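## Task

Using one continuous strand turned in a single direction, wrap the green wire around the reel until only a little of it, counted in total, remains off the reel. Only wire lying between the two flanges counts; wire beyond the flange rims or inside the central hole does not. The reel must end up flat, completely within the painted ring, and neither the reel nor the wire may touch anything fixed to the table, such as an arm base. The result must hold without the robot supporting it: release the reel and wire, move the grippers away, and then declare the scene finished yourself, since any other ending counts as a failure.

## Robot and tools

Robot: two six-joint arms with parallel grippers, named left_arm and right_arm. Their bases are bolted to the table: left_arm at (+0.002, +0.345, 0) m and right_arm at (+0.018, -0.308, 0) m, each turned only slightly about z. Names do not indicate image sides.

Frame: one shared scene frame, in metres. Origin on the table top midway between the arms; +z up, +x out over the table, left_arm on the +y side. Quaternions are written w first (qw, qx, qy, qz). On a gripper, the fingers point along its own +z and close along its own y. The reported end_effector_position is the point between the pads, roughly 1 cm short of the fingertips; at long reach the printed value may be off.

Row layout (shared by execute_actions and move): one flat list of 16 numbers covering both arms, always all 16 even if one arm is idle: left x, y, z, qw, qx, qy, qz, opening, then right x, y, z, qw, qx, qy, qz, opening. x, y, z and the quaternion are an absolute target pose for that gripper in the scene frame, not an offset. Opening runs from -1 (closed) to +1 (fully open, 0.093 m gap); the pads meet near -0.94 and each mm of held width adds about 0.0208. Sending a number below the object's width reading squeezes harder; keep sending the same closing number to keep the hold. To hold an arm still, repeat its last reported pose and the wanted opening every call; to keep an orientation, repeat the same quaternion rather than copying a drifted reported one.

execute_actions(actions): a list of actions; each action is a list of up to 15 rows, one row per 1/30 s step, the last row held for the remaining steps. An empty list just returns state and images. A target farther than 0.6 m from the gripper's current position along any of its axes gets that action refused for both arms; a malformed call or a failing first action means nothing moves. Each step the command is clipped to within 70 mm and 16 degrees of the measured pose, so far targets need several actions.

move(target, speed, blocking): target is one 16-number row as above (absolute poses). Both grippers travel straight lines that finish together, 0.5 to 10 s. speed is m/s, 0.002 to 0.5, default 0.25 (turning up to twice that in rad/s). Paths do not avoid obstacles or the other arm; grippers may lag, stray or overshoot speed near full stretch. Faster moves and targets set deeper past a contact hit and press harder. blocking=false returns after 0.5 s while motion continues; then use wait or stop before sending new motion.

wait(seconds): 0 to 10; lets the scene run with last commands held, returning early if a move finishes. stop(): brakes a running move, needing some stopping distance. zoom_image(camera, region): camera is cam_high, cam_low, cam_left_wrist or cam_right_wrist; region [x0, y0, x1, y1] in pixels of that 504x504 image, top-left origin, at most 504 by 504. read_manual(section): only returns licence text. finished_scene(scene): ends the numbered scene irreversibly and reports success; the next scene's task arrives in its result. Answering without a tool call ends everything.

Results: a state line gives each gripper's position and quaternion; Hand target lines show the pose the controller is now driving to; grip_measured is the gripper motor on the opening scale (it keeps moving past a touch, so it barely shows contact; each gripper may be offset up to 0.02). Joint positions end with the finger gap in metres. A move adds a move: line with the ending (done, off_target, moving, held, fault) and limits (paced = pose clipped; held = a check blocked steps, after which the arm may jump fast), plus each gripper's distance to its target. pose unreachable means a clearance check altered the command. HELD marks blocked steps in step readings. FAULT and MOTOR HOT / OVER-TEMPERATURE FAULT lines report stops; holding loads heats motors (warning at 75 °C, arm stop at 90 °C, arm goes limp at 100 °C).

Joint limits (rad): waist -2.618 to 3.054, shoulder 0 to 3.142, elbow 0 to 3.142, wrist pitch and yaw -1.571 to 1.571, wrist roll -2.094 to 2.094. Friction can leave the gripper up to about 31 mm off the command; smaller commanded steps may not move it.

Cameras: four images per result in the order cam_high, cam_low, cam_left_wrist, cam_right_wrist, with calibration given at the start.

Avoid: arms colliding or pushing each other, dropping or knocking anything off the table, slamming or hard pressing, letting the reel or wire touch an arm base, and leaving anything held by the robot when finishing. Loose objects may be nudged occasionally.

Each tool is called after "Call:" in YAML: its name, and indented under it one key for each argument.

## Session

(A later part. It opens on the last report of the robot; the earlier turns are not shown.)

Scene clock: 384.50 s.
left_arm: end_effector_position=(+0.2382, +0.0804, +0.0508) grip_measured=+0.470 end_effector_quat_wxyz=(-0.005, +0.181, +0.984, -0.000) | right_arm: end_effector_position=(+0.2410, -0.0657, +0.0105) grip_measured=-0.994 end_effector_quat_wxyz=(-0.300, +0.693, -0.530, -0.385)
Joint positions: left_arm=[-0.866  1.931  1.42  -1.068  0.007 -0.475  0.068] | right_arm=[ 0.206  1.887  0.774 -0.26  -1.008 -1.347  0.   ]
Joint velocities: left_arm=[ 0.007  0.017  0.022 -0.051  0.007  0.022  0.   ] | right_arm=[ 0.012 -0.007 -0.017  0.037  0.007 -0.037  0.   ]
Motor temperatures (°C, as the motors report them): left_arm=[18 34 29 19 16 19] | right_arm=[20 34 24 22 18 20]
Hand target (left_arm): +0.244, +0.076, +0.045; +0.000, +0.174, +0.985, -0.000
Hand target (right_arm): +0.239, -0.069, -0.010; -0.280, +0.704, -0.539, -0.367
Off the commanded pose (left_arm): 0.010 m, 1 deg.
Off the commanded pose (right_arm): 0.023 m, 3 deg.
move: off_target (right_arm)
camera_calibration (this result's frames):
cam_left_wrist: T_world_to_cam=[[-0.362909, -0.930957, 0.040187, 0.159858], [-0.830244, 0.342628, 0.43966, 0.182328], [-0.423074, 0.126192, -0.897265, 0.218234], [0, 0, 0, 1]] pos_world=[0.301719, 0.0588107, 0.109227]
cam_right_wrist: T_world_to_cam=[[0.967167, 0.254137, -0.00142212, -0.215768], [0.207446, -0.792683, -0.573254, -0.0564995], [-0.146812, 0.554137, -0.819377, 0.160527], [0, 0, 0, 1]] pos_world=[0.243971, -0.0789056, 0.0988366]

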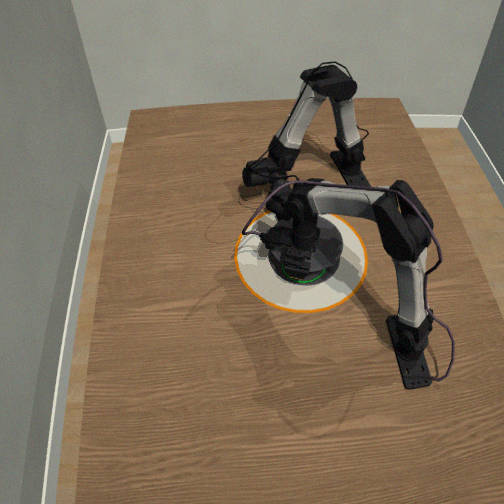

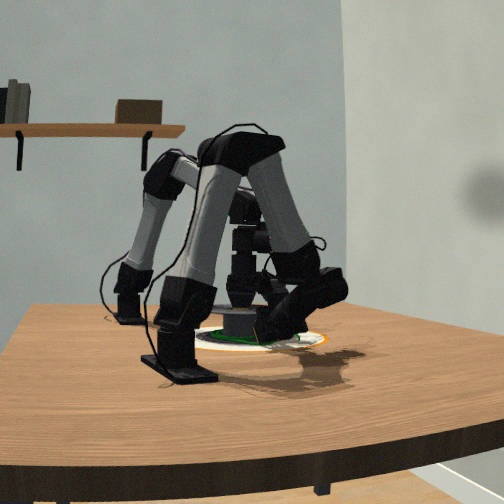

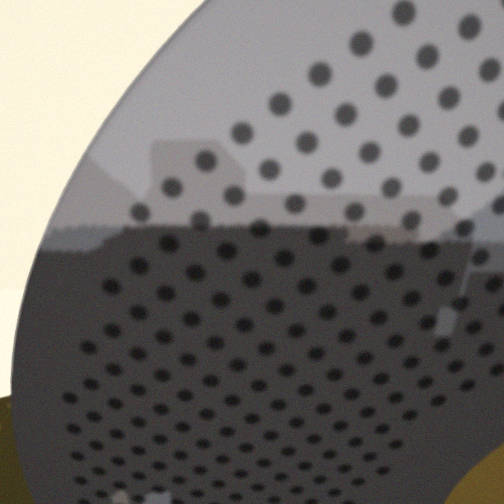

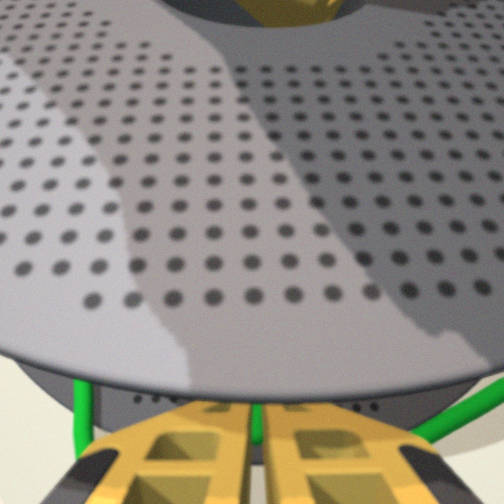

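Call:
move:
  target: [0.2444,0.076,0.045,0,0.1736,0.9848,0,0.3, 0.240,-0.070,0.012,0.2811,-0.7037,0.5400,0.3663,-1]
  speed: 0.05

Call:
move:
  target: [0.1968,0.078,0.045,0,-0.1305,0.9914,0,0.3, 0.240,-0.070,0.012,0.2811,-0.7037,0.5400,0.3663,-1]
  speed: 0.1

Scene clock: 386.37 s.
left_arm: end_effector_position=(+0.2384, +0.0800, +0.0508) grip_measured=+0.470 end_effector_quat_wxyz=(-0.005, +0.181, +0.984, -0.001) | right_arm: end_effector_position=(+0.2391, -0.0691, +0.0114) grip_measured=-0.994 end_effector_quat_wxyz=(-0.290, +0.696, -0.537, -0.378)
Joint positions: left_arm=[-0.866  1.931  1.42  -1.066  0.008 -0.475  0.068] | right_arm=[ 0.206  1.866  0.774 -0.296 -0.981 -1.35   0.   ]
Joint velocities: left_arm=[-0.022  0.012  0.007 -0.007 -0.037 -0.022  0.001] | right_arm=[ 0.002  0.012 -0.002 -0.007 -0.007  0.037  0.   ]
Motor temperatures (°C, as the motors report them): left_arm=[18 34 29 19 16 19] | right_arm=[20 34 24 22 18 20]
Hand target (left_arm): +0.244, +0.076, +0.045; +0.000, +0.174, +0.985, +0.000
Hand target (right_arm): +0.240, -0.070, +0.012; -0.281, +0.703, -0.540, -0.366
Off the commanded pose (left_arm): 0.009 m, 1 deg.
Off the commanded pose (right_arm): 0.001 m, 2 deg.
move: done
camera_calibration (this result's frames):
cam_left_wrist: T_world_to_cam=[[-0.363289, -0.930742, 0.0417286, 0.15953], [-0.830425, 0.343789, 0.43841, 0.182667], [-0.422392, 0.124617, -0.897806, 0.218367], [0, 0, 0, 1]] pos_world=[0.301883, 0.0584701, 0.109311]
cam_right_wrist: T_world_to_cam=[[0.96812, 0.250247, -0.0109842, -0.213507], [0.203125, -0.809971, -0.55017, -0.0586762], [-0.146575, 0.530399, -0.834981, 0.16138], [0, 0, 0, 1]] pos_world=[0.242273, -0.0796922, 0.100122]

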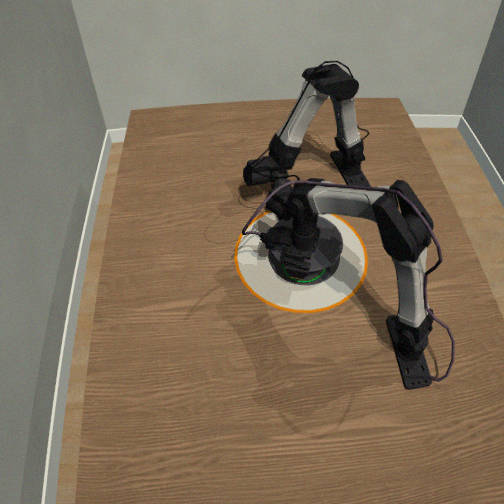

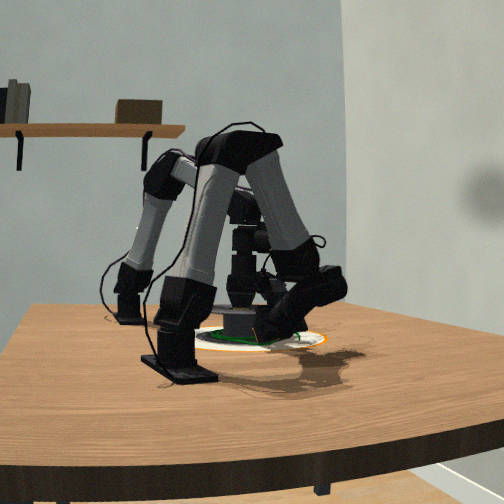

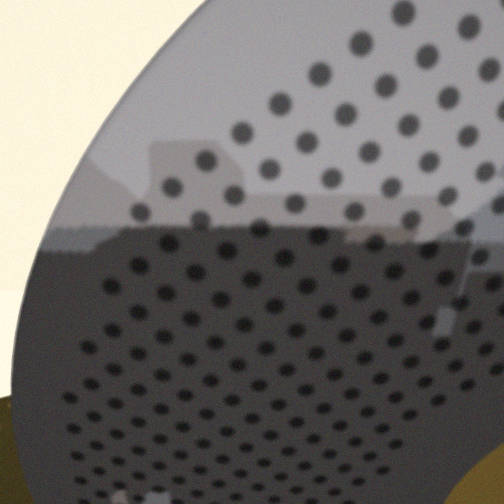

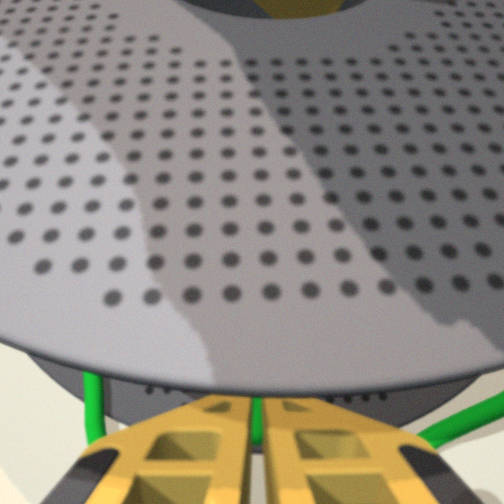

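Scene clock: 389.83 s.
left_arm: end_effector_position=(+0.1982, +0.0755, +0.0498) grip_measured=+0.469 end_effector_quat_wxyz=(-0.004, -0.113, +0.994, -0.002) | right_arm: end_effector_position=(+0.2392, -0.0692, +0.0113) grip_measured=-0.994 end_effector_quat_wxyz=(-0.290, +0.696, -0.537, -0.377)
Joint positions: left_arm=[-0.964  1.849  1.306 -1.03   0.009 -1.163  0.068] | right_arm=[ 0.206  1.866  0.774 -0.296 -0.981 -1.35   0.   ]
Joint velocities: left_arm=[-0.002 -0.007 -0.027  0.051  0.037  0.037  0.001] | right_arm=[-0.017 -0.012 -0.002 -0.051  0.022 -0.022  0.   ]
Motor temperatures (°C, as the motors report them): left_arm=[18 34 28 19 16 19] | right_arm=[20 34 25 22 18 20]
Hand target (left_arm): +0.197, +0.079, +0.045; -0.001, -0.130, +0.991, +0.001
Hand target (right_arm): +0.240, -0.070, +0.012; -0.282, +0.704, -0.540, -0.366
Off the commanded pose (left_arm): 0.006 m, 2 deg.
Off the commanded pose (right_arm): 0.001 m, 2 deg.
move: done
camera_calibration (this result's frames):
cam_left_wrist: T_world_to_cam=[[0.215364, -0.975724, 0.0397744, 0.0295763], [-0.881035, -0.176574, 0.438861, 0.200474], [-0.421184, -0.129557, -0.897674, 0.219988], [0, 0, 0, 1]] pos_world=[0.26291, 0.0927579, 0.108321]
cam_right_wrist: T_world_to_cam=[[0.968109, 0.250308, -0.0105699, -0.213534], [0.203504, -0.810295, -0.549552, -0.058911], [-0.146122, 0.529875, -0.835392, 0.16119], [0, 0, 0, 1]] pos_world=[0.242266, -0.0796966, 0.100025]

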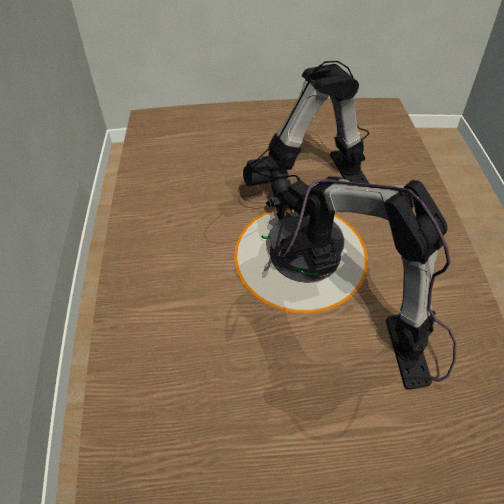

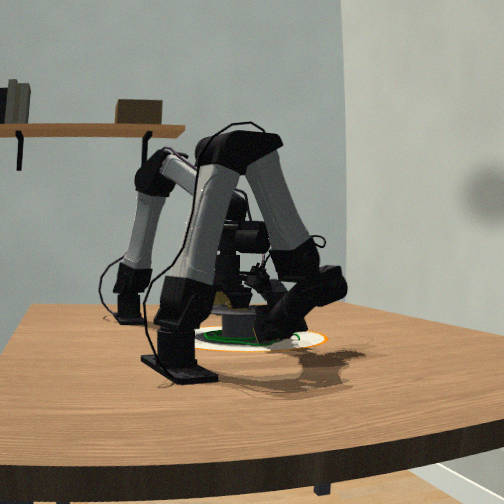

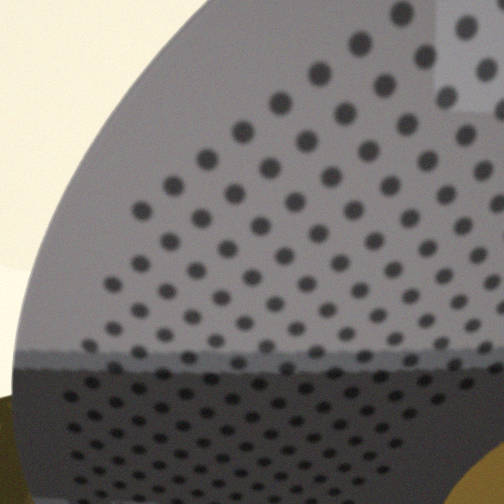

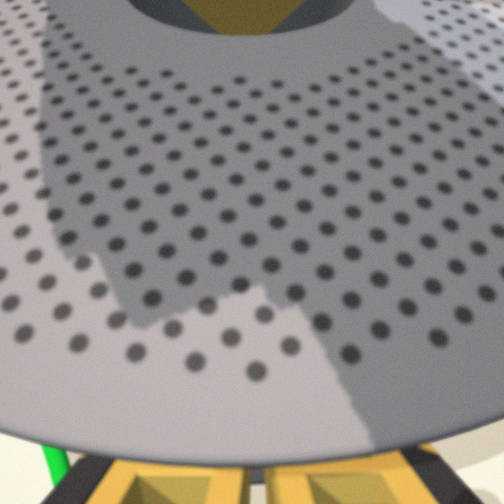

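Call:
zoom_image:
  camera: "cam_high"
  region: [210,190,390,330]

Call:
zoom_image:
  camera: "cam_low"
  region: [180,290,350,360]

Region (210, 190, 390, 330) of cam_high's 504x504 image, scaled by 2.800, with more detail than that image has.

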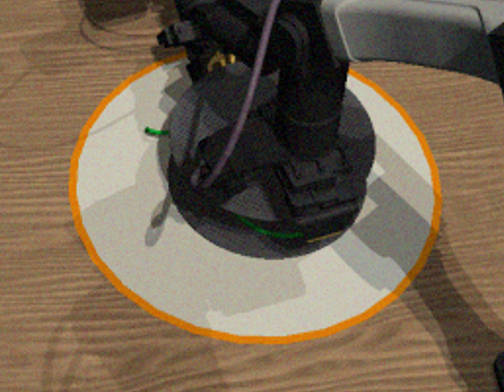

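Region (180, 290, 350, 360) of cam_low's 504x504 image, scaled by 2.965, with more detail than that image has; it fills the top 208 rows of this view, and the rest is white.

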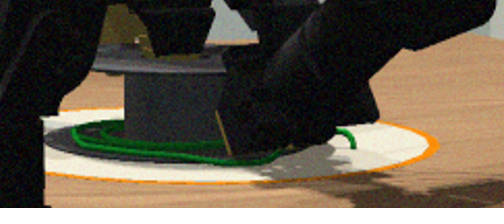

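Call:
move:
  target: [0.1968,0.078,0.045,0,-0.1305,0.9914,0,0.3, 0.234,-0.052,0.008,0.2811,-0.7037,0.5400,0.3663,-1]
  speed: 0.05

Call:
move:
  target: [0.1968,0.078,0.045,0,-0.1305,0.9914,0,0.3, 0.236,-0.060,0.004,0.2811,-0.7037,0.5400,0.3663,-0.6]
  speed: 0.05

Call:
move:
  target: [0.1968,0.078,0.045,0,-0.1305,0.9914,0,0.3, 0.250,-0.110,0.018,0.2811,-0.7037,0.5400,0.3663,-0.6]
  speed: 0.08

Scene clock: 393.20 s.
left_arm: end_effector_position=(+0.1977, +0.0757, +0.0498) grip_measured=+0.469 end_effector_quat_wxyz=(-0.005, -0.120, +0.993, -0.001) | right_arm: end_effector_position=(+0.2361, -0.0557, +0.0111) grip_measured=-0.994 end_effector_quat_wxyz=(-0.282, +0.695, -0.542, -0.379)
Joint positions: left_arm=[-0.965  1.849  1.306 -1.032  0.01  -1.178  0.068] | right_arm=[ 0.256  1.866  0.774 -0.241 -0.965 -1.261  0.   ]
Joint velocities: left_arm=[-0.002 -0.002  0.007 -0.037 -0.022  0.066 -0.   ] | right_arm=[ 0.012 -0.012 -0.002 -0.037  0.022  0.022  0.   ]
Motor temperatures (°C, as the motors report them): left_arm=[18 34 28 19 16 19] | right_arm=[20 34 25 22 18 20]
Hand target (left_arm): +0.197, +0.078, +0.045; -0.000, -0.130, +0.991, +0.000
Hand target (right_arm): +0.234, -0.053, +0.008; -0.280, +0.705, -0.540, -0.366
Off the commanded pose (left_arm): 0.005 m, 1 deg.
Off the commanded pose (right_arm): 0.005 m, 2 deg.
move: done
camera_calibration (this result's frames):
cam_left_wrist: T_world_to_cam=[[0.230298, -0.972371, 0.0381757, 0.0267696], [-0.877442, -0.190532, 0.44022, 0.200368], [-0.420783, -0.134879, -0.897078, 0.220111], [0, 0, 0, 1]] pos_world=[0.262265, 0.0938947, 0.108229]
cam_right_wrist: T_world_to_cam=[[0.968273, 0.248302, -0.028154, -0.213924], [0.193741, -0.817074, -0.543005, -0.0456612], [-0.157833, 0.520322, -0.839258, 0.155747], [0, 0, 0, 1]] pos_world=[0.240565, -0.0652295, 0.0998949]

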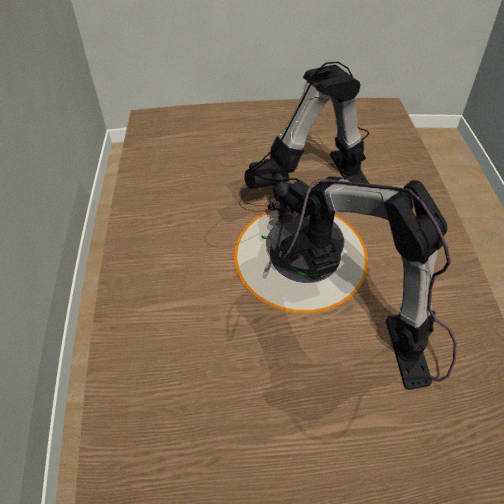

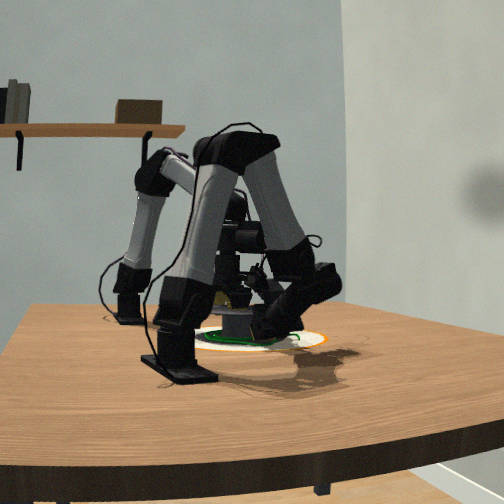

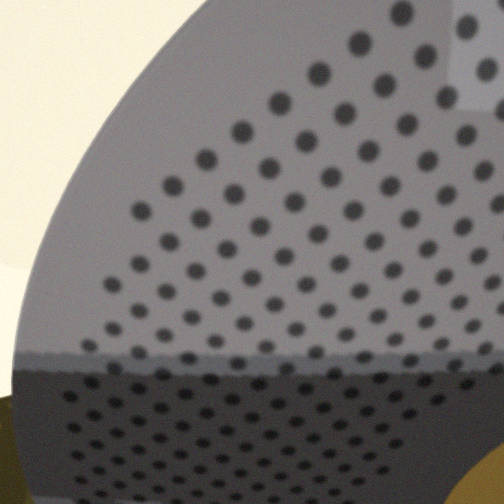

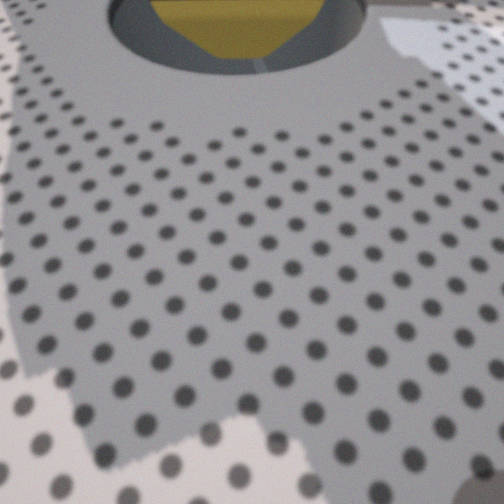

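Scene clock: 393.90 s.
left_arm: end_effector_position=(+0.1975, +0.0758, +0.0498) grip_measured=+0.469 end_effector_quat_wxyz=(-0.006, -0.120, +0.993, -0.001) | right_arm: end_effector_position=(+0.2367, -0.0556, +0.0111) grip_measured=-0.603 end_effector_quat_wxyz=(-0.287, +0.701, -0.534, -0.375)
Joint positions: left_arm=[-0.965  1.849  1.306 -1.032  0.011 -1.178  0.068] | right_arm=[ 0.256  1.866  0.774 -0.237 -0.964 -1.283  0.016]
Joint velocities: left_arm=[-0.027 -0.002 -0.012  0.066 -0.007  0.051  0.   ] | right_arm=[ 0.002 -0.002  0.017  0.066 -0.022  0.007  0.   ]
Motor temperatures (°C, as the motors report them): left_arm=[18 34 28 19 16 19] | right_arm=[20 34 25 22 18 20]
Hand target (left_arm): +0.197, +0.078, +0.045; -0.000, -0.130, +0.991, +0.000
Hand target (right_arm): +0.236, -0.060, +0.004; -0.281, +0.704, -0.540, -0.367
Off the commanded pose (left_arm): 0.005 m, 1 deg.
Off the commanded pose (right_arm): 0.008 m, 1 deg.
move: done
camera_calibration (this result's frames):
cam_left_wrist: T_world_to_cam=[[0.2296, -0.972552, 0.0377801, 0.0270609], [-0.877118, -0.189934, 0.441124, 0.20004], [-0.42184, -0.134419, -0.896651, 0.220185], [0, 0, 0, 1]] pos_world=[0.262128, 0.0939095, 0.108165]
cam_right_wrist: T_world_to_cam=[[0.965702, 0.259565, -0.00679454, -0.213541], [0.214416, -0.811939, -0.542937, -0.0502703], [-0.146444, 0.522858, -0.839746, 0.153199], [0, 0, 0, 1]] pos_world=[0.239431, -0.0654902, 0.099904]

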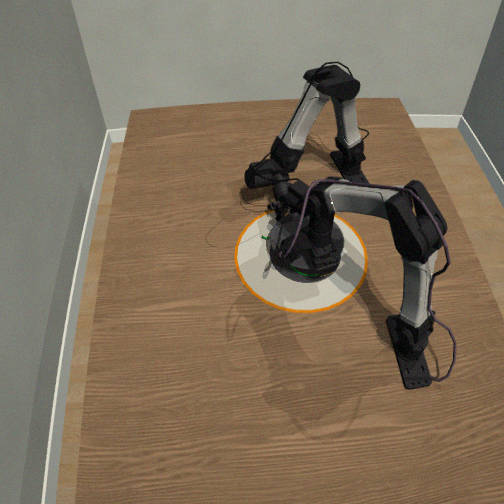

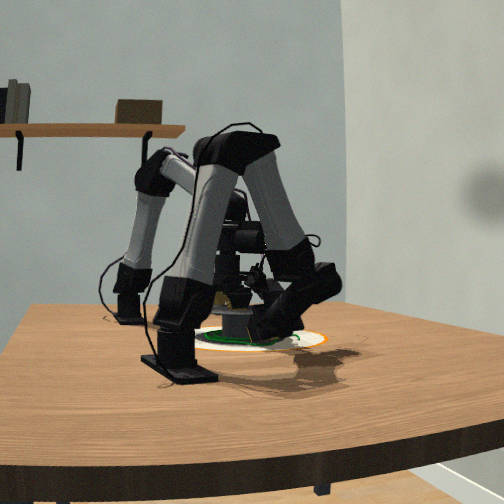

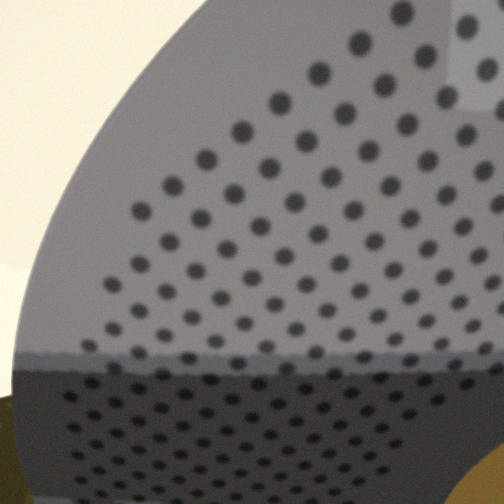

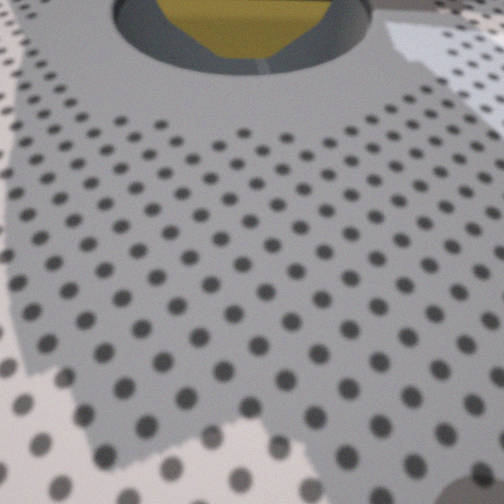

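Scene clock: 395.17 s.
left_arm: end_effector_position=(+0.1975, +0.0757, +0.0498) grip_measured=+0.469 end_effector_quat_wxyz=(-0.006, -0.121, +0.993, -0.001) | right_arm: end_effector_position=(+0.2444, -0.1066, +0.0180) grip_measured=-0.603 end_effector_quat_wxyz=(-0.284, +0.699, -0.538, -0.375)
Joint positions: left_arm=[-0.965  1.849  1.306 -1.032  0.011 -1.18   0.068] | right_arm=[ 0.073  1.866  0.829 -0.562 -0.981 -1.597  0.016]
Joint velocities: left_arm=[-0.002 -0.002 -0.032 -0.022 -0.022 -0.037 -0.001] | right_arm=[-0.012 -0.007 -0.002 -0.051  0.095 -0.037 -0.001]
Motor temperatures (°C, as the motors report them): left_arm=[18 34 28 19 16 19] | right_arm=[20 34 25 22 18 20]
Hand target (left_arm): +0.197, +0.078, +0.045; -0.000, -0.130, +0.991, +0.000
Hand target (right_arm): +0.250, -0.109, +0.019; -0.284, +0.702, -0.540, -0.368
Off the commanded pose (left_arm): 0.005 m, 1 deg.
Off the commanded pose (right_arm): 0.007 m, 1 deg.
move: done
camera_calibration (this result's frames):
cam_left_wrist: T_world_to_cam=[[0.231459, -0.972092, 0.0382576, 0.026525], [-0.876715, -0.191382, 0.441298, 0.200042], [-0.421661, -0.135683, -0.896545, 0.220227], [0, 0, 0, 1]] pos_world=[0.262101, 0.0939502, 0.10815]
cam_right_wrist: T_world_to_cam=[[0.967027, 0.254173, -0.0159377, -0.208406], [0.205555, -0.815937, -0.540365, -0.087949], [-0.15035, 0.519272, -0.84128, 0.1874], [0, 0, 0, 1]] pos_world=[0.247788, -0.116101, 0.10681]

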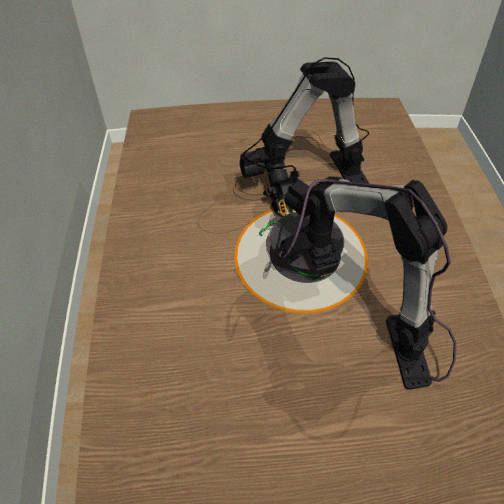

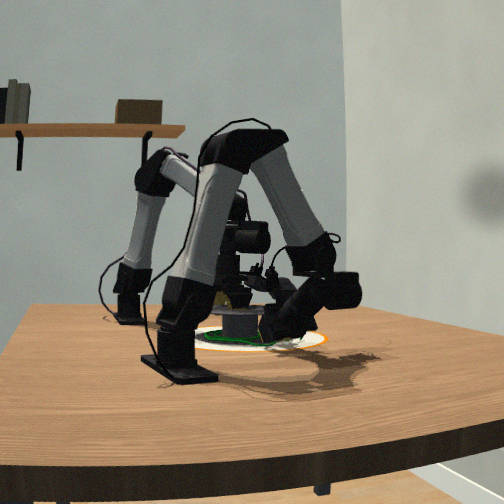

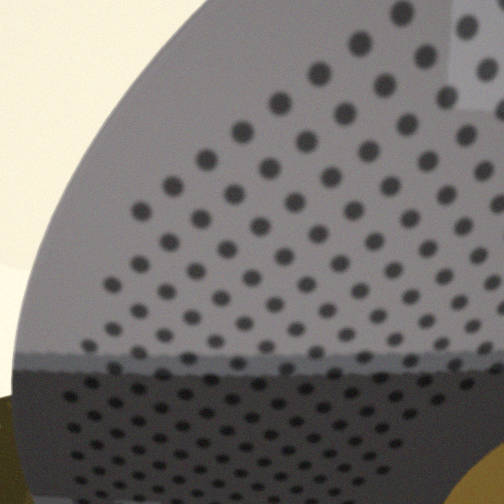

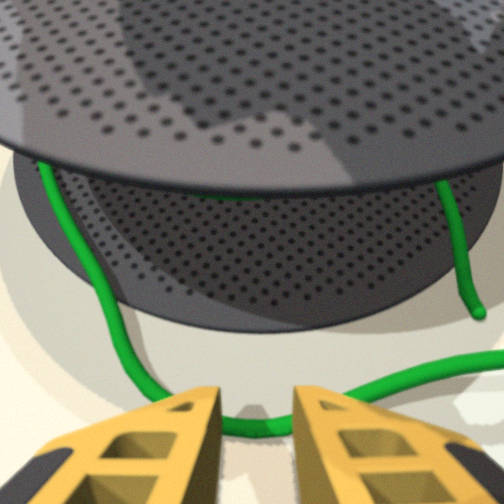

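Call:
move:
  target: [0.1975,0.0757,0.05,0,-0.121,0.993,0,1, 0.300,-0.085,0.045,0.20,-0.80,0.50,0.26,-0.5]
  speed: 0.15

Scene clock: 401.80 s.
left_arm: end_effector_position=(+0.1975, +0.0754, +0.0498) grip_measured=+0.991 end_effector_quat_wxyz=(-0.006, -0.121, +0.993, -0.002) | right_arm: end_effector_position=(+0.2999, -0.0868, +0.0467) grip_measured=-0.503 end_effector_quat_wxyz=(-0.209, +0.798, -0.503, -0.260)
Joint positions: left_arm=[-0.965  1.849  1.306 -1.031  0.012 -1.18   0.093] | right_arm=[ 0.192  1.916  1.224 -0.85  -0.68  -1.641  0.021]
Joint velocities: left_arm=[-0.017 -0.012  0.012  0.007 -0.007 -0.007 -0.   ] | right_arm=[-0.002  0.012  0.002 -0.037  0.037 -0.007  0.   ]
Motor temperatures (°C, as the motors report them): left_arm=[18 35 28 19 16 19] | right_arm=[20 34 25 21 18 20]
Hand target (left_arm): +0.198, +0.076, +0.050; -0.000, -0.121, +0.993, -0.000
Hand target (right_arm): +0.300, -0.085, +0.043; -0.198, +0.802, -0.500, -0.260
Off the commanded pose (left_arm): 0.000 m, 1 deg.
Off the commanded pose (right_arm): 0.002 m, 1 deg.
move: done
camera_calibration (this result's frames):
cam_left_wrist: T_world_to_cam=[[0.23183, -0.97195, 0.0396031, 0.0260686], [-0.876668, -0.191114, 0.441507, 0.199998], [-0.421554, -0.137073, -0.896383, 0.220288], [0, 0, 0, 1]] pos_world=[0.262151, 0.0937553, 0.108129]
cam_right_wrist: T_world_to_cam=[[0.913801, 0.400974, 0.0647114, -0.241716], [0.403188, -0.876278, -0.263774, -0.145084], [-0.0490615, 0.267128, -0.962411, 0.162991], [0, 0, 0, 1]] pos_world=[0.287373, -0.0737515, 0.134237]

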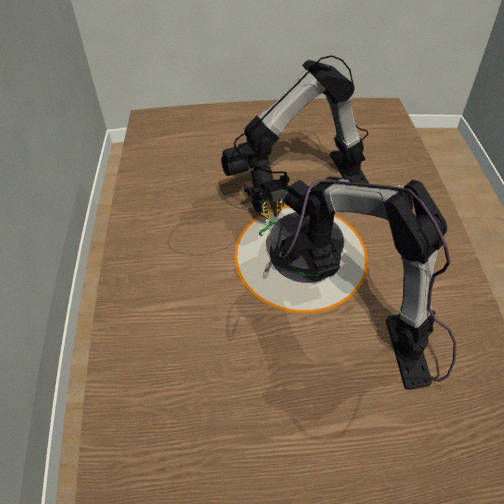

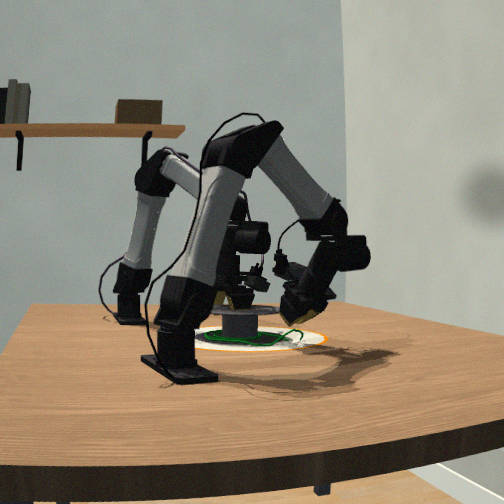

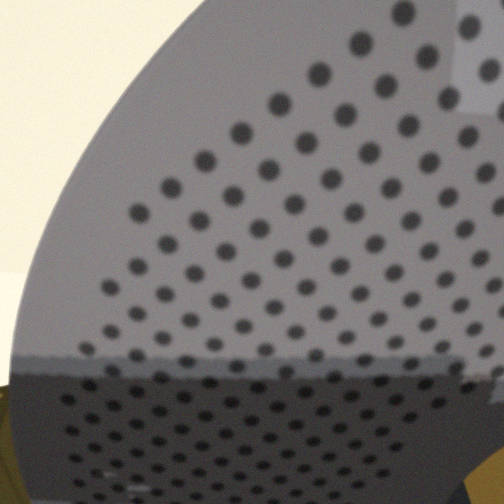

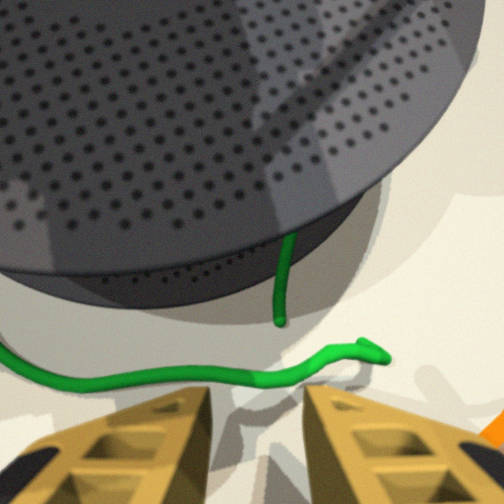

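Call:
move:
  target: [0.1975,0.0757,0.11,0,-0.121,0.993,0,1, 0.302,-0.058,0.030,0.1484,-0.7913,0.5540,0.2120,-0.5]
  speed: 0.15

Call:
move:
  target: [0.2344,0.0738,0.11,0,0.1736,0.9848,0,1, 0.302,-0.058,0.030,0.1484,-0.7913,0.5540,0.2120,-0.5]
  speed: 0.3

Scene clock: 404.83 s.
left_arm: end_effector_position=(+0.1971, +0.0759, +0.0988) grip_measured=+0.991 end_effector_quat_wxyz=(-0.010, -0.121, +0.993, +0.006) | right_arm: end_effector_position=(+0.2956, -0.0635, +0.0323) grip_measured=-0.503 end_effector_quat_wxyz=(-0.145, +0.789, -0.555, -0.218)
Joint positions: left_arm=[-0.965  1.823  1.472 -1.239  0.012 -1.18   0.093] | right_arm=[ 0.318  1.944  1.262 -0.818 -0.527 -1.405  0.021]
Joint velocities: left_arm=[-0.002 -0.002  0.007 -0.022 -0.066  0.037  0.   ] | right_arm=[-0.002 -0.007 -0.002 -0.022 -0.007  0.037 -0.001]
Motor temperatures (°C, as the motors report them): left_arm=[18 35 28 19 16 19] | right_arm=[20 34 25 21 18 20]
Hand target (left_arm): +0.197, +0.076, +0.110; -0.000, -0.121, +0.993, -0.000
Hand target (right_arm): +0.301, -0.059, +0.029; -0.146, +0.792, -0.554, -0.211
Off the commanded pose (left_arm): 0.011 m, 1 deg.
Off the commanded pose (right_arm): 0.009 m, 1 deg.
move: off_target (left_arm)
camera_calibration (this result's frames):
cam_left_wrist: T_world_to_cam=[[0.232517, -0.972293, 0.024139, 0.0261863], [-0.872178, -0.197464, 0.447565, 0.177145], [-0.430397, -0.12512, -0.893926, 0.264637], [0, 0, 0, 1]] pos_world=[0.262312, 0.0935518, 0.15665]
cam_right_wrist: T_world_to_cam=[[0.942436, 0.333828, -0.0193425, -0.2562], [0.329262, -0.936525, -0.120451, -0.113321], [-0.0583245, 0.107148, -0.992531, 0.136271], [0, 0, 0, 1]] pos_world=[0.286712, -0.0352023, 0.116648]

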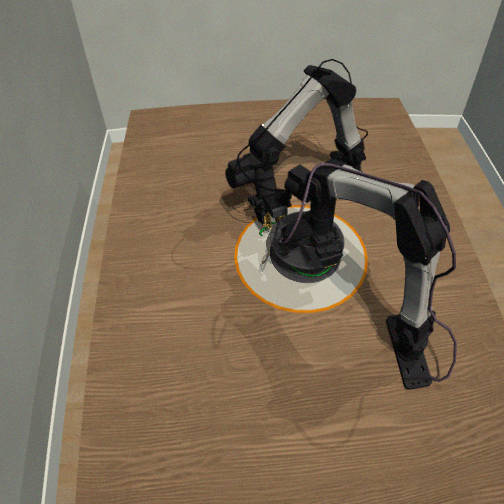

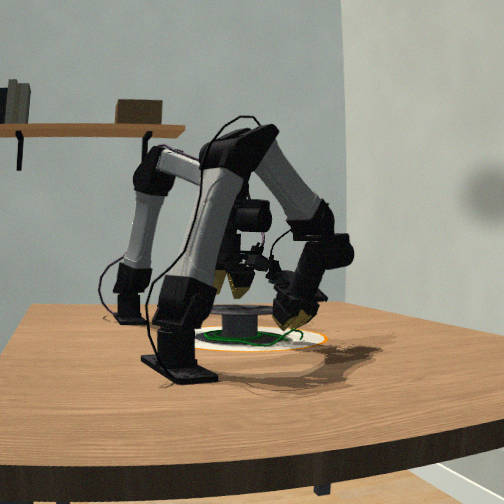

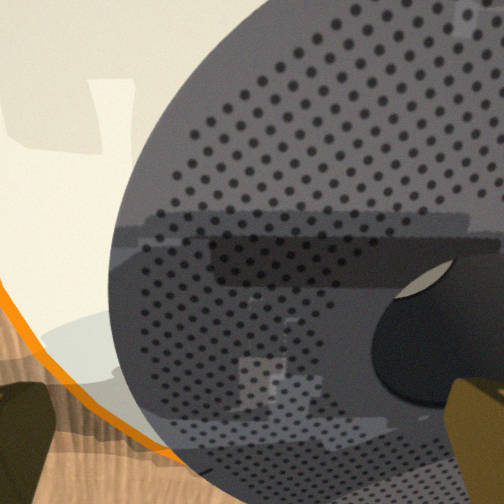

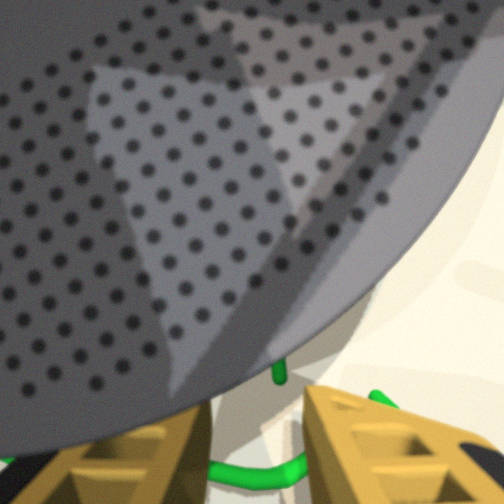

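Scene clock: 406.43 s.
left_arm: end_effector_position=(+0.2302, +0.0706, +0.1118) grip_measured=+0.991 end_effector_quat_wxyz=(+0.003, +0.173, +0.985, -0.010) | right_arm: end_effector_position=(+0.2960, -0.0633, +0.0323) grip_measured=-0.503 end_effector_quat_wxyz=(-0.146, +0.789, -0.556, -0.218)
Joint positions: left_arm=[-0.899  1.878  1.595 -1.269  0.011 -0.523  0.093] | right_arm=[ 0.318  1.944  1.262 -0.816 -0.527 -1.402  0.021]
Joint velocities: left_arm=[-0.012 -0.032  0.002  0.037  0.007 -0.007 -0.   ] | right_arm=[-0.007 -0.012 -0.017  0.007 -0.081 -0.007 -0.001]
Motor temperatures (°C, as the motors report them): left_arm=[18 35 28 19 16 19] | right_arm=[20 34 25 21 18 20]
Hand target (left_arm): +0.234, +0.073, +0.110; +0.001, +0.174, +0.985, -0.001
Hand target (right_arm): +0.302, -0.058, +0.030; -0.148, +0.791, -0.554, -0.212
Off the commanded pose (left_arm): 0.006 m, 1 deg.
Off the commanded pose (right_arm): 0.008 m, 1 deg.
move: done
camera_calibration (this result's frames):
cam_left_wrist: T_world_to_cam=[[-0.350052, -0.935018, 0.0566154, 0.140912], [-0.840922, 0.340302, 0.420766, 0.156953], [-0.41269, 0.0996809, -0.905401, 0.271234], [0, 0, 0, 1]] pos_world=[0.293247, 0.0513069, 0.171557]
cam_right_wrist: T_world_to_cam=[[0.943315, 0.331353, -0.0190022, -0.25704], [0.326825, -0.937347, -0.120693, -0.112577], [-0.0578035, 0.107641, -0.992508, 0.136177], [0, 0, 0, 1]] pos_world=[0.287134, -0.0350106, 0.116685]

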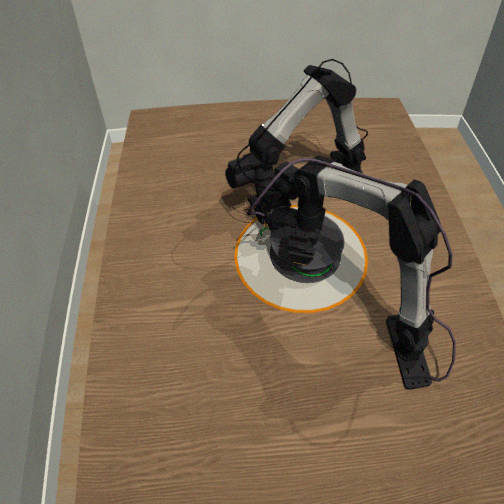

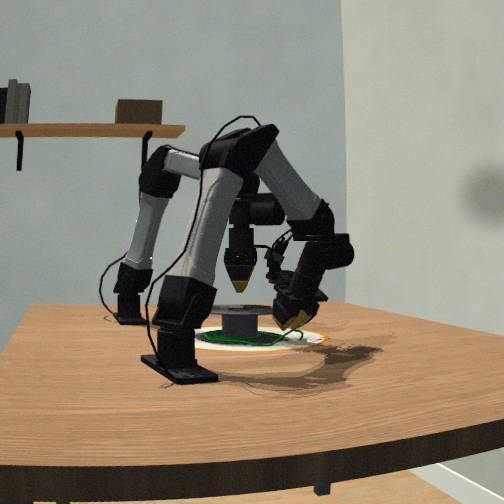

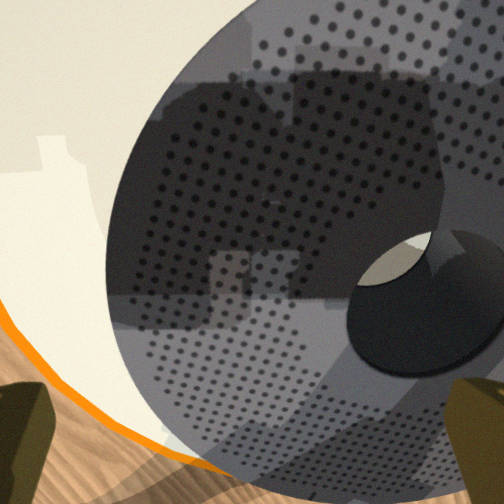

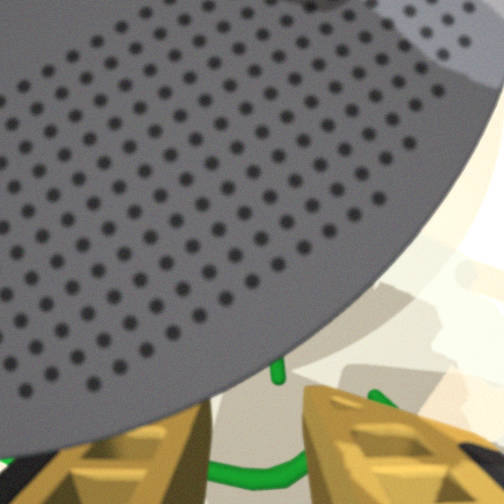

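Call:
move:
  target: [0.2344,0.0738,0.043,0,0.1736,0.9848,0,1, 0.308,-0.054,0.008,0.1484,-0.7913,0.5540,0.2120,-0.5]
  speed: 0.1

Scene clock: 409.33 s.
left_arm: end_effector_position=(+0.2301, +0.0708, +0.0508) grip_measured=+0.991 end_effector_quat_wxyz=(-0.002, +0.176, +0.984, -0.006) | right_arm: end_effector_position=(+0.3042, -0.0589, +0.0119) grip_measured=-0.503 end_effector_quat_wxyz=(-0.148, +0.788, -0.556, -0.217)
Joint positions: left_arm=[-0.899  1.927  1.415 -1.054  0.011 -0.519  0.093] | right_arm=[ 0.318  2.007  1.262 -0.747 -0.527 -1.4    0.021]
Joint velocities: left_arm=[-0.007 -0.012  0.012  0.007  0.037 -0.007 -0.001] | right_arm=[ 0.002 -0.002  0.002 -0.007 -0.022  0.066  0.   ]
Motor temperatures (°C, as the motors report them): left_arm=[18 35 28 19 16 19] | right_arm=[20 34 25 21 18 20]
Hand target (left_arm): +0.234, +0.074, +0.043; -0.000, +0.174, +0.985, +0.000
Hand target (right_arm): +0.307, -0.054, +0.008; -0.148, +0.791, -0.554, -0.212
Off the commanded pose (left_arm): 0.009 m, 1 deg.
Off the commanded pose (right_arm): 0.007 m, 1 deg.
move: done
camera_calibration (this result's frames):
cam_left_wrist: T_world_to_cam=[[-0.353506, -0.934101, 0.0498852, 0.145524], [-0.835758, 0.339343, 0.43169, 0.180821], [-0.42017, 0.110913, -0.900642, 0.216596], [0, 0, 0, 1]] pos_world=[0.293573, 0.0505504, 0.109758]
cam_right_wrist: T_world_to_cam=[[0.944039, 0.329532, -0.014132, -0.267023], [0.325496, -0.937691, -0.121606, -0.113211], [-0.0533247, 0.110201, -0.992478, 0.114676], [0, 0, 0, 1]] pos_world=[0.295044, -0.0308017, 0.0962724]

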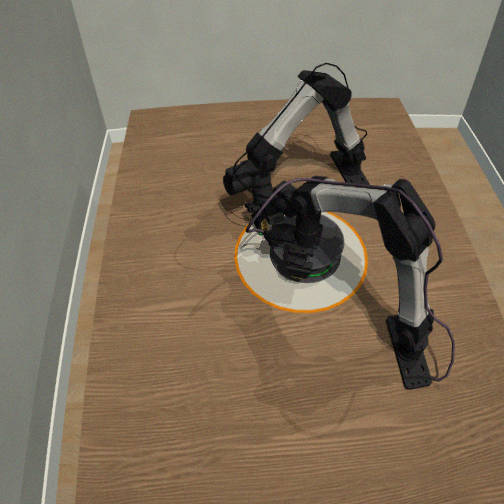

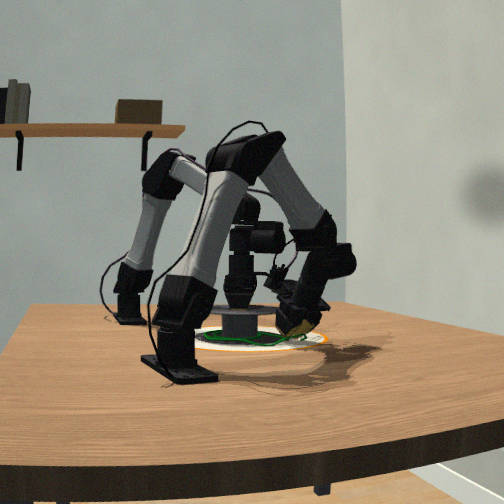

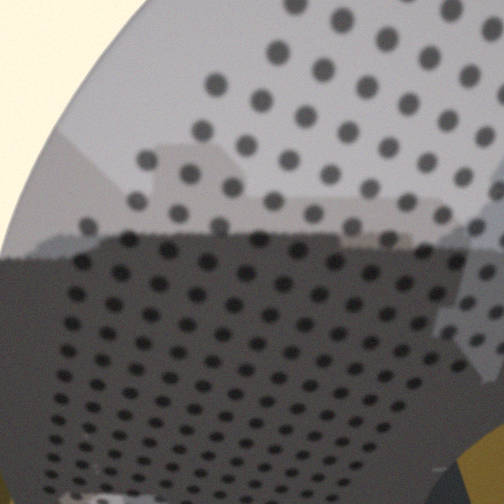

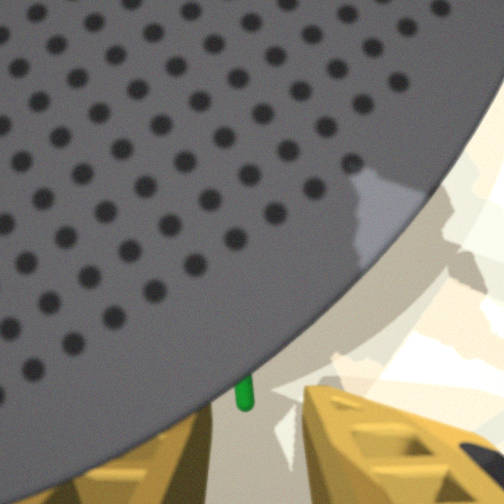

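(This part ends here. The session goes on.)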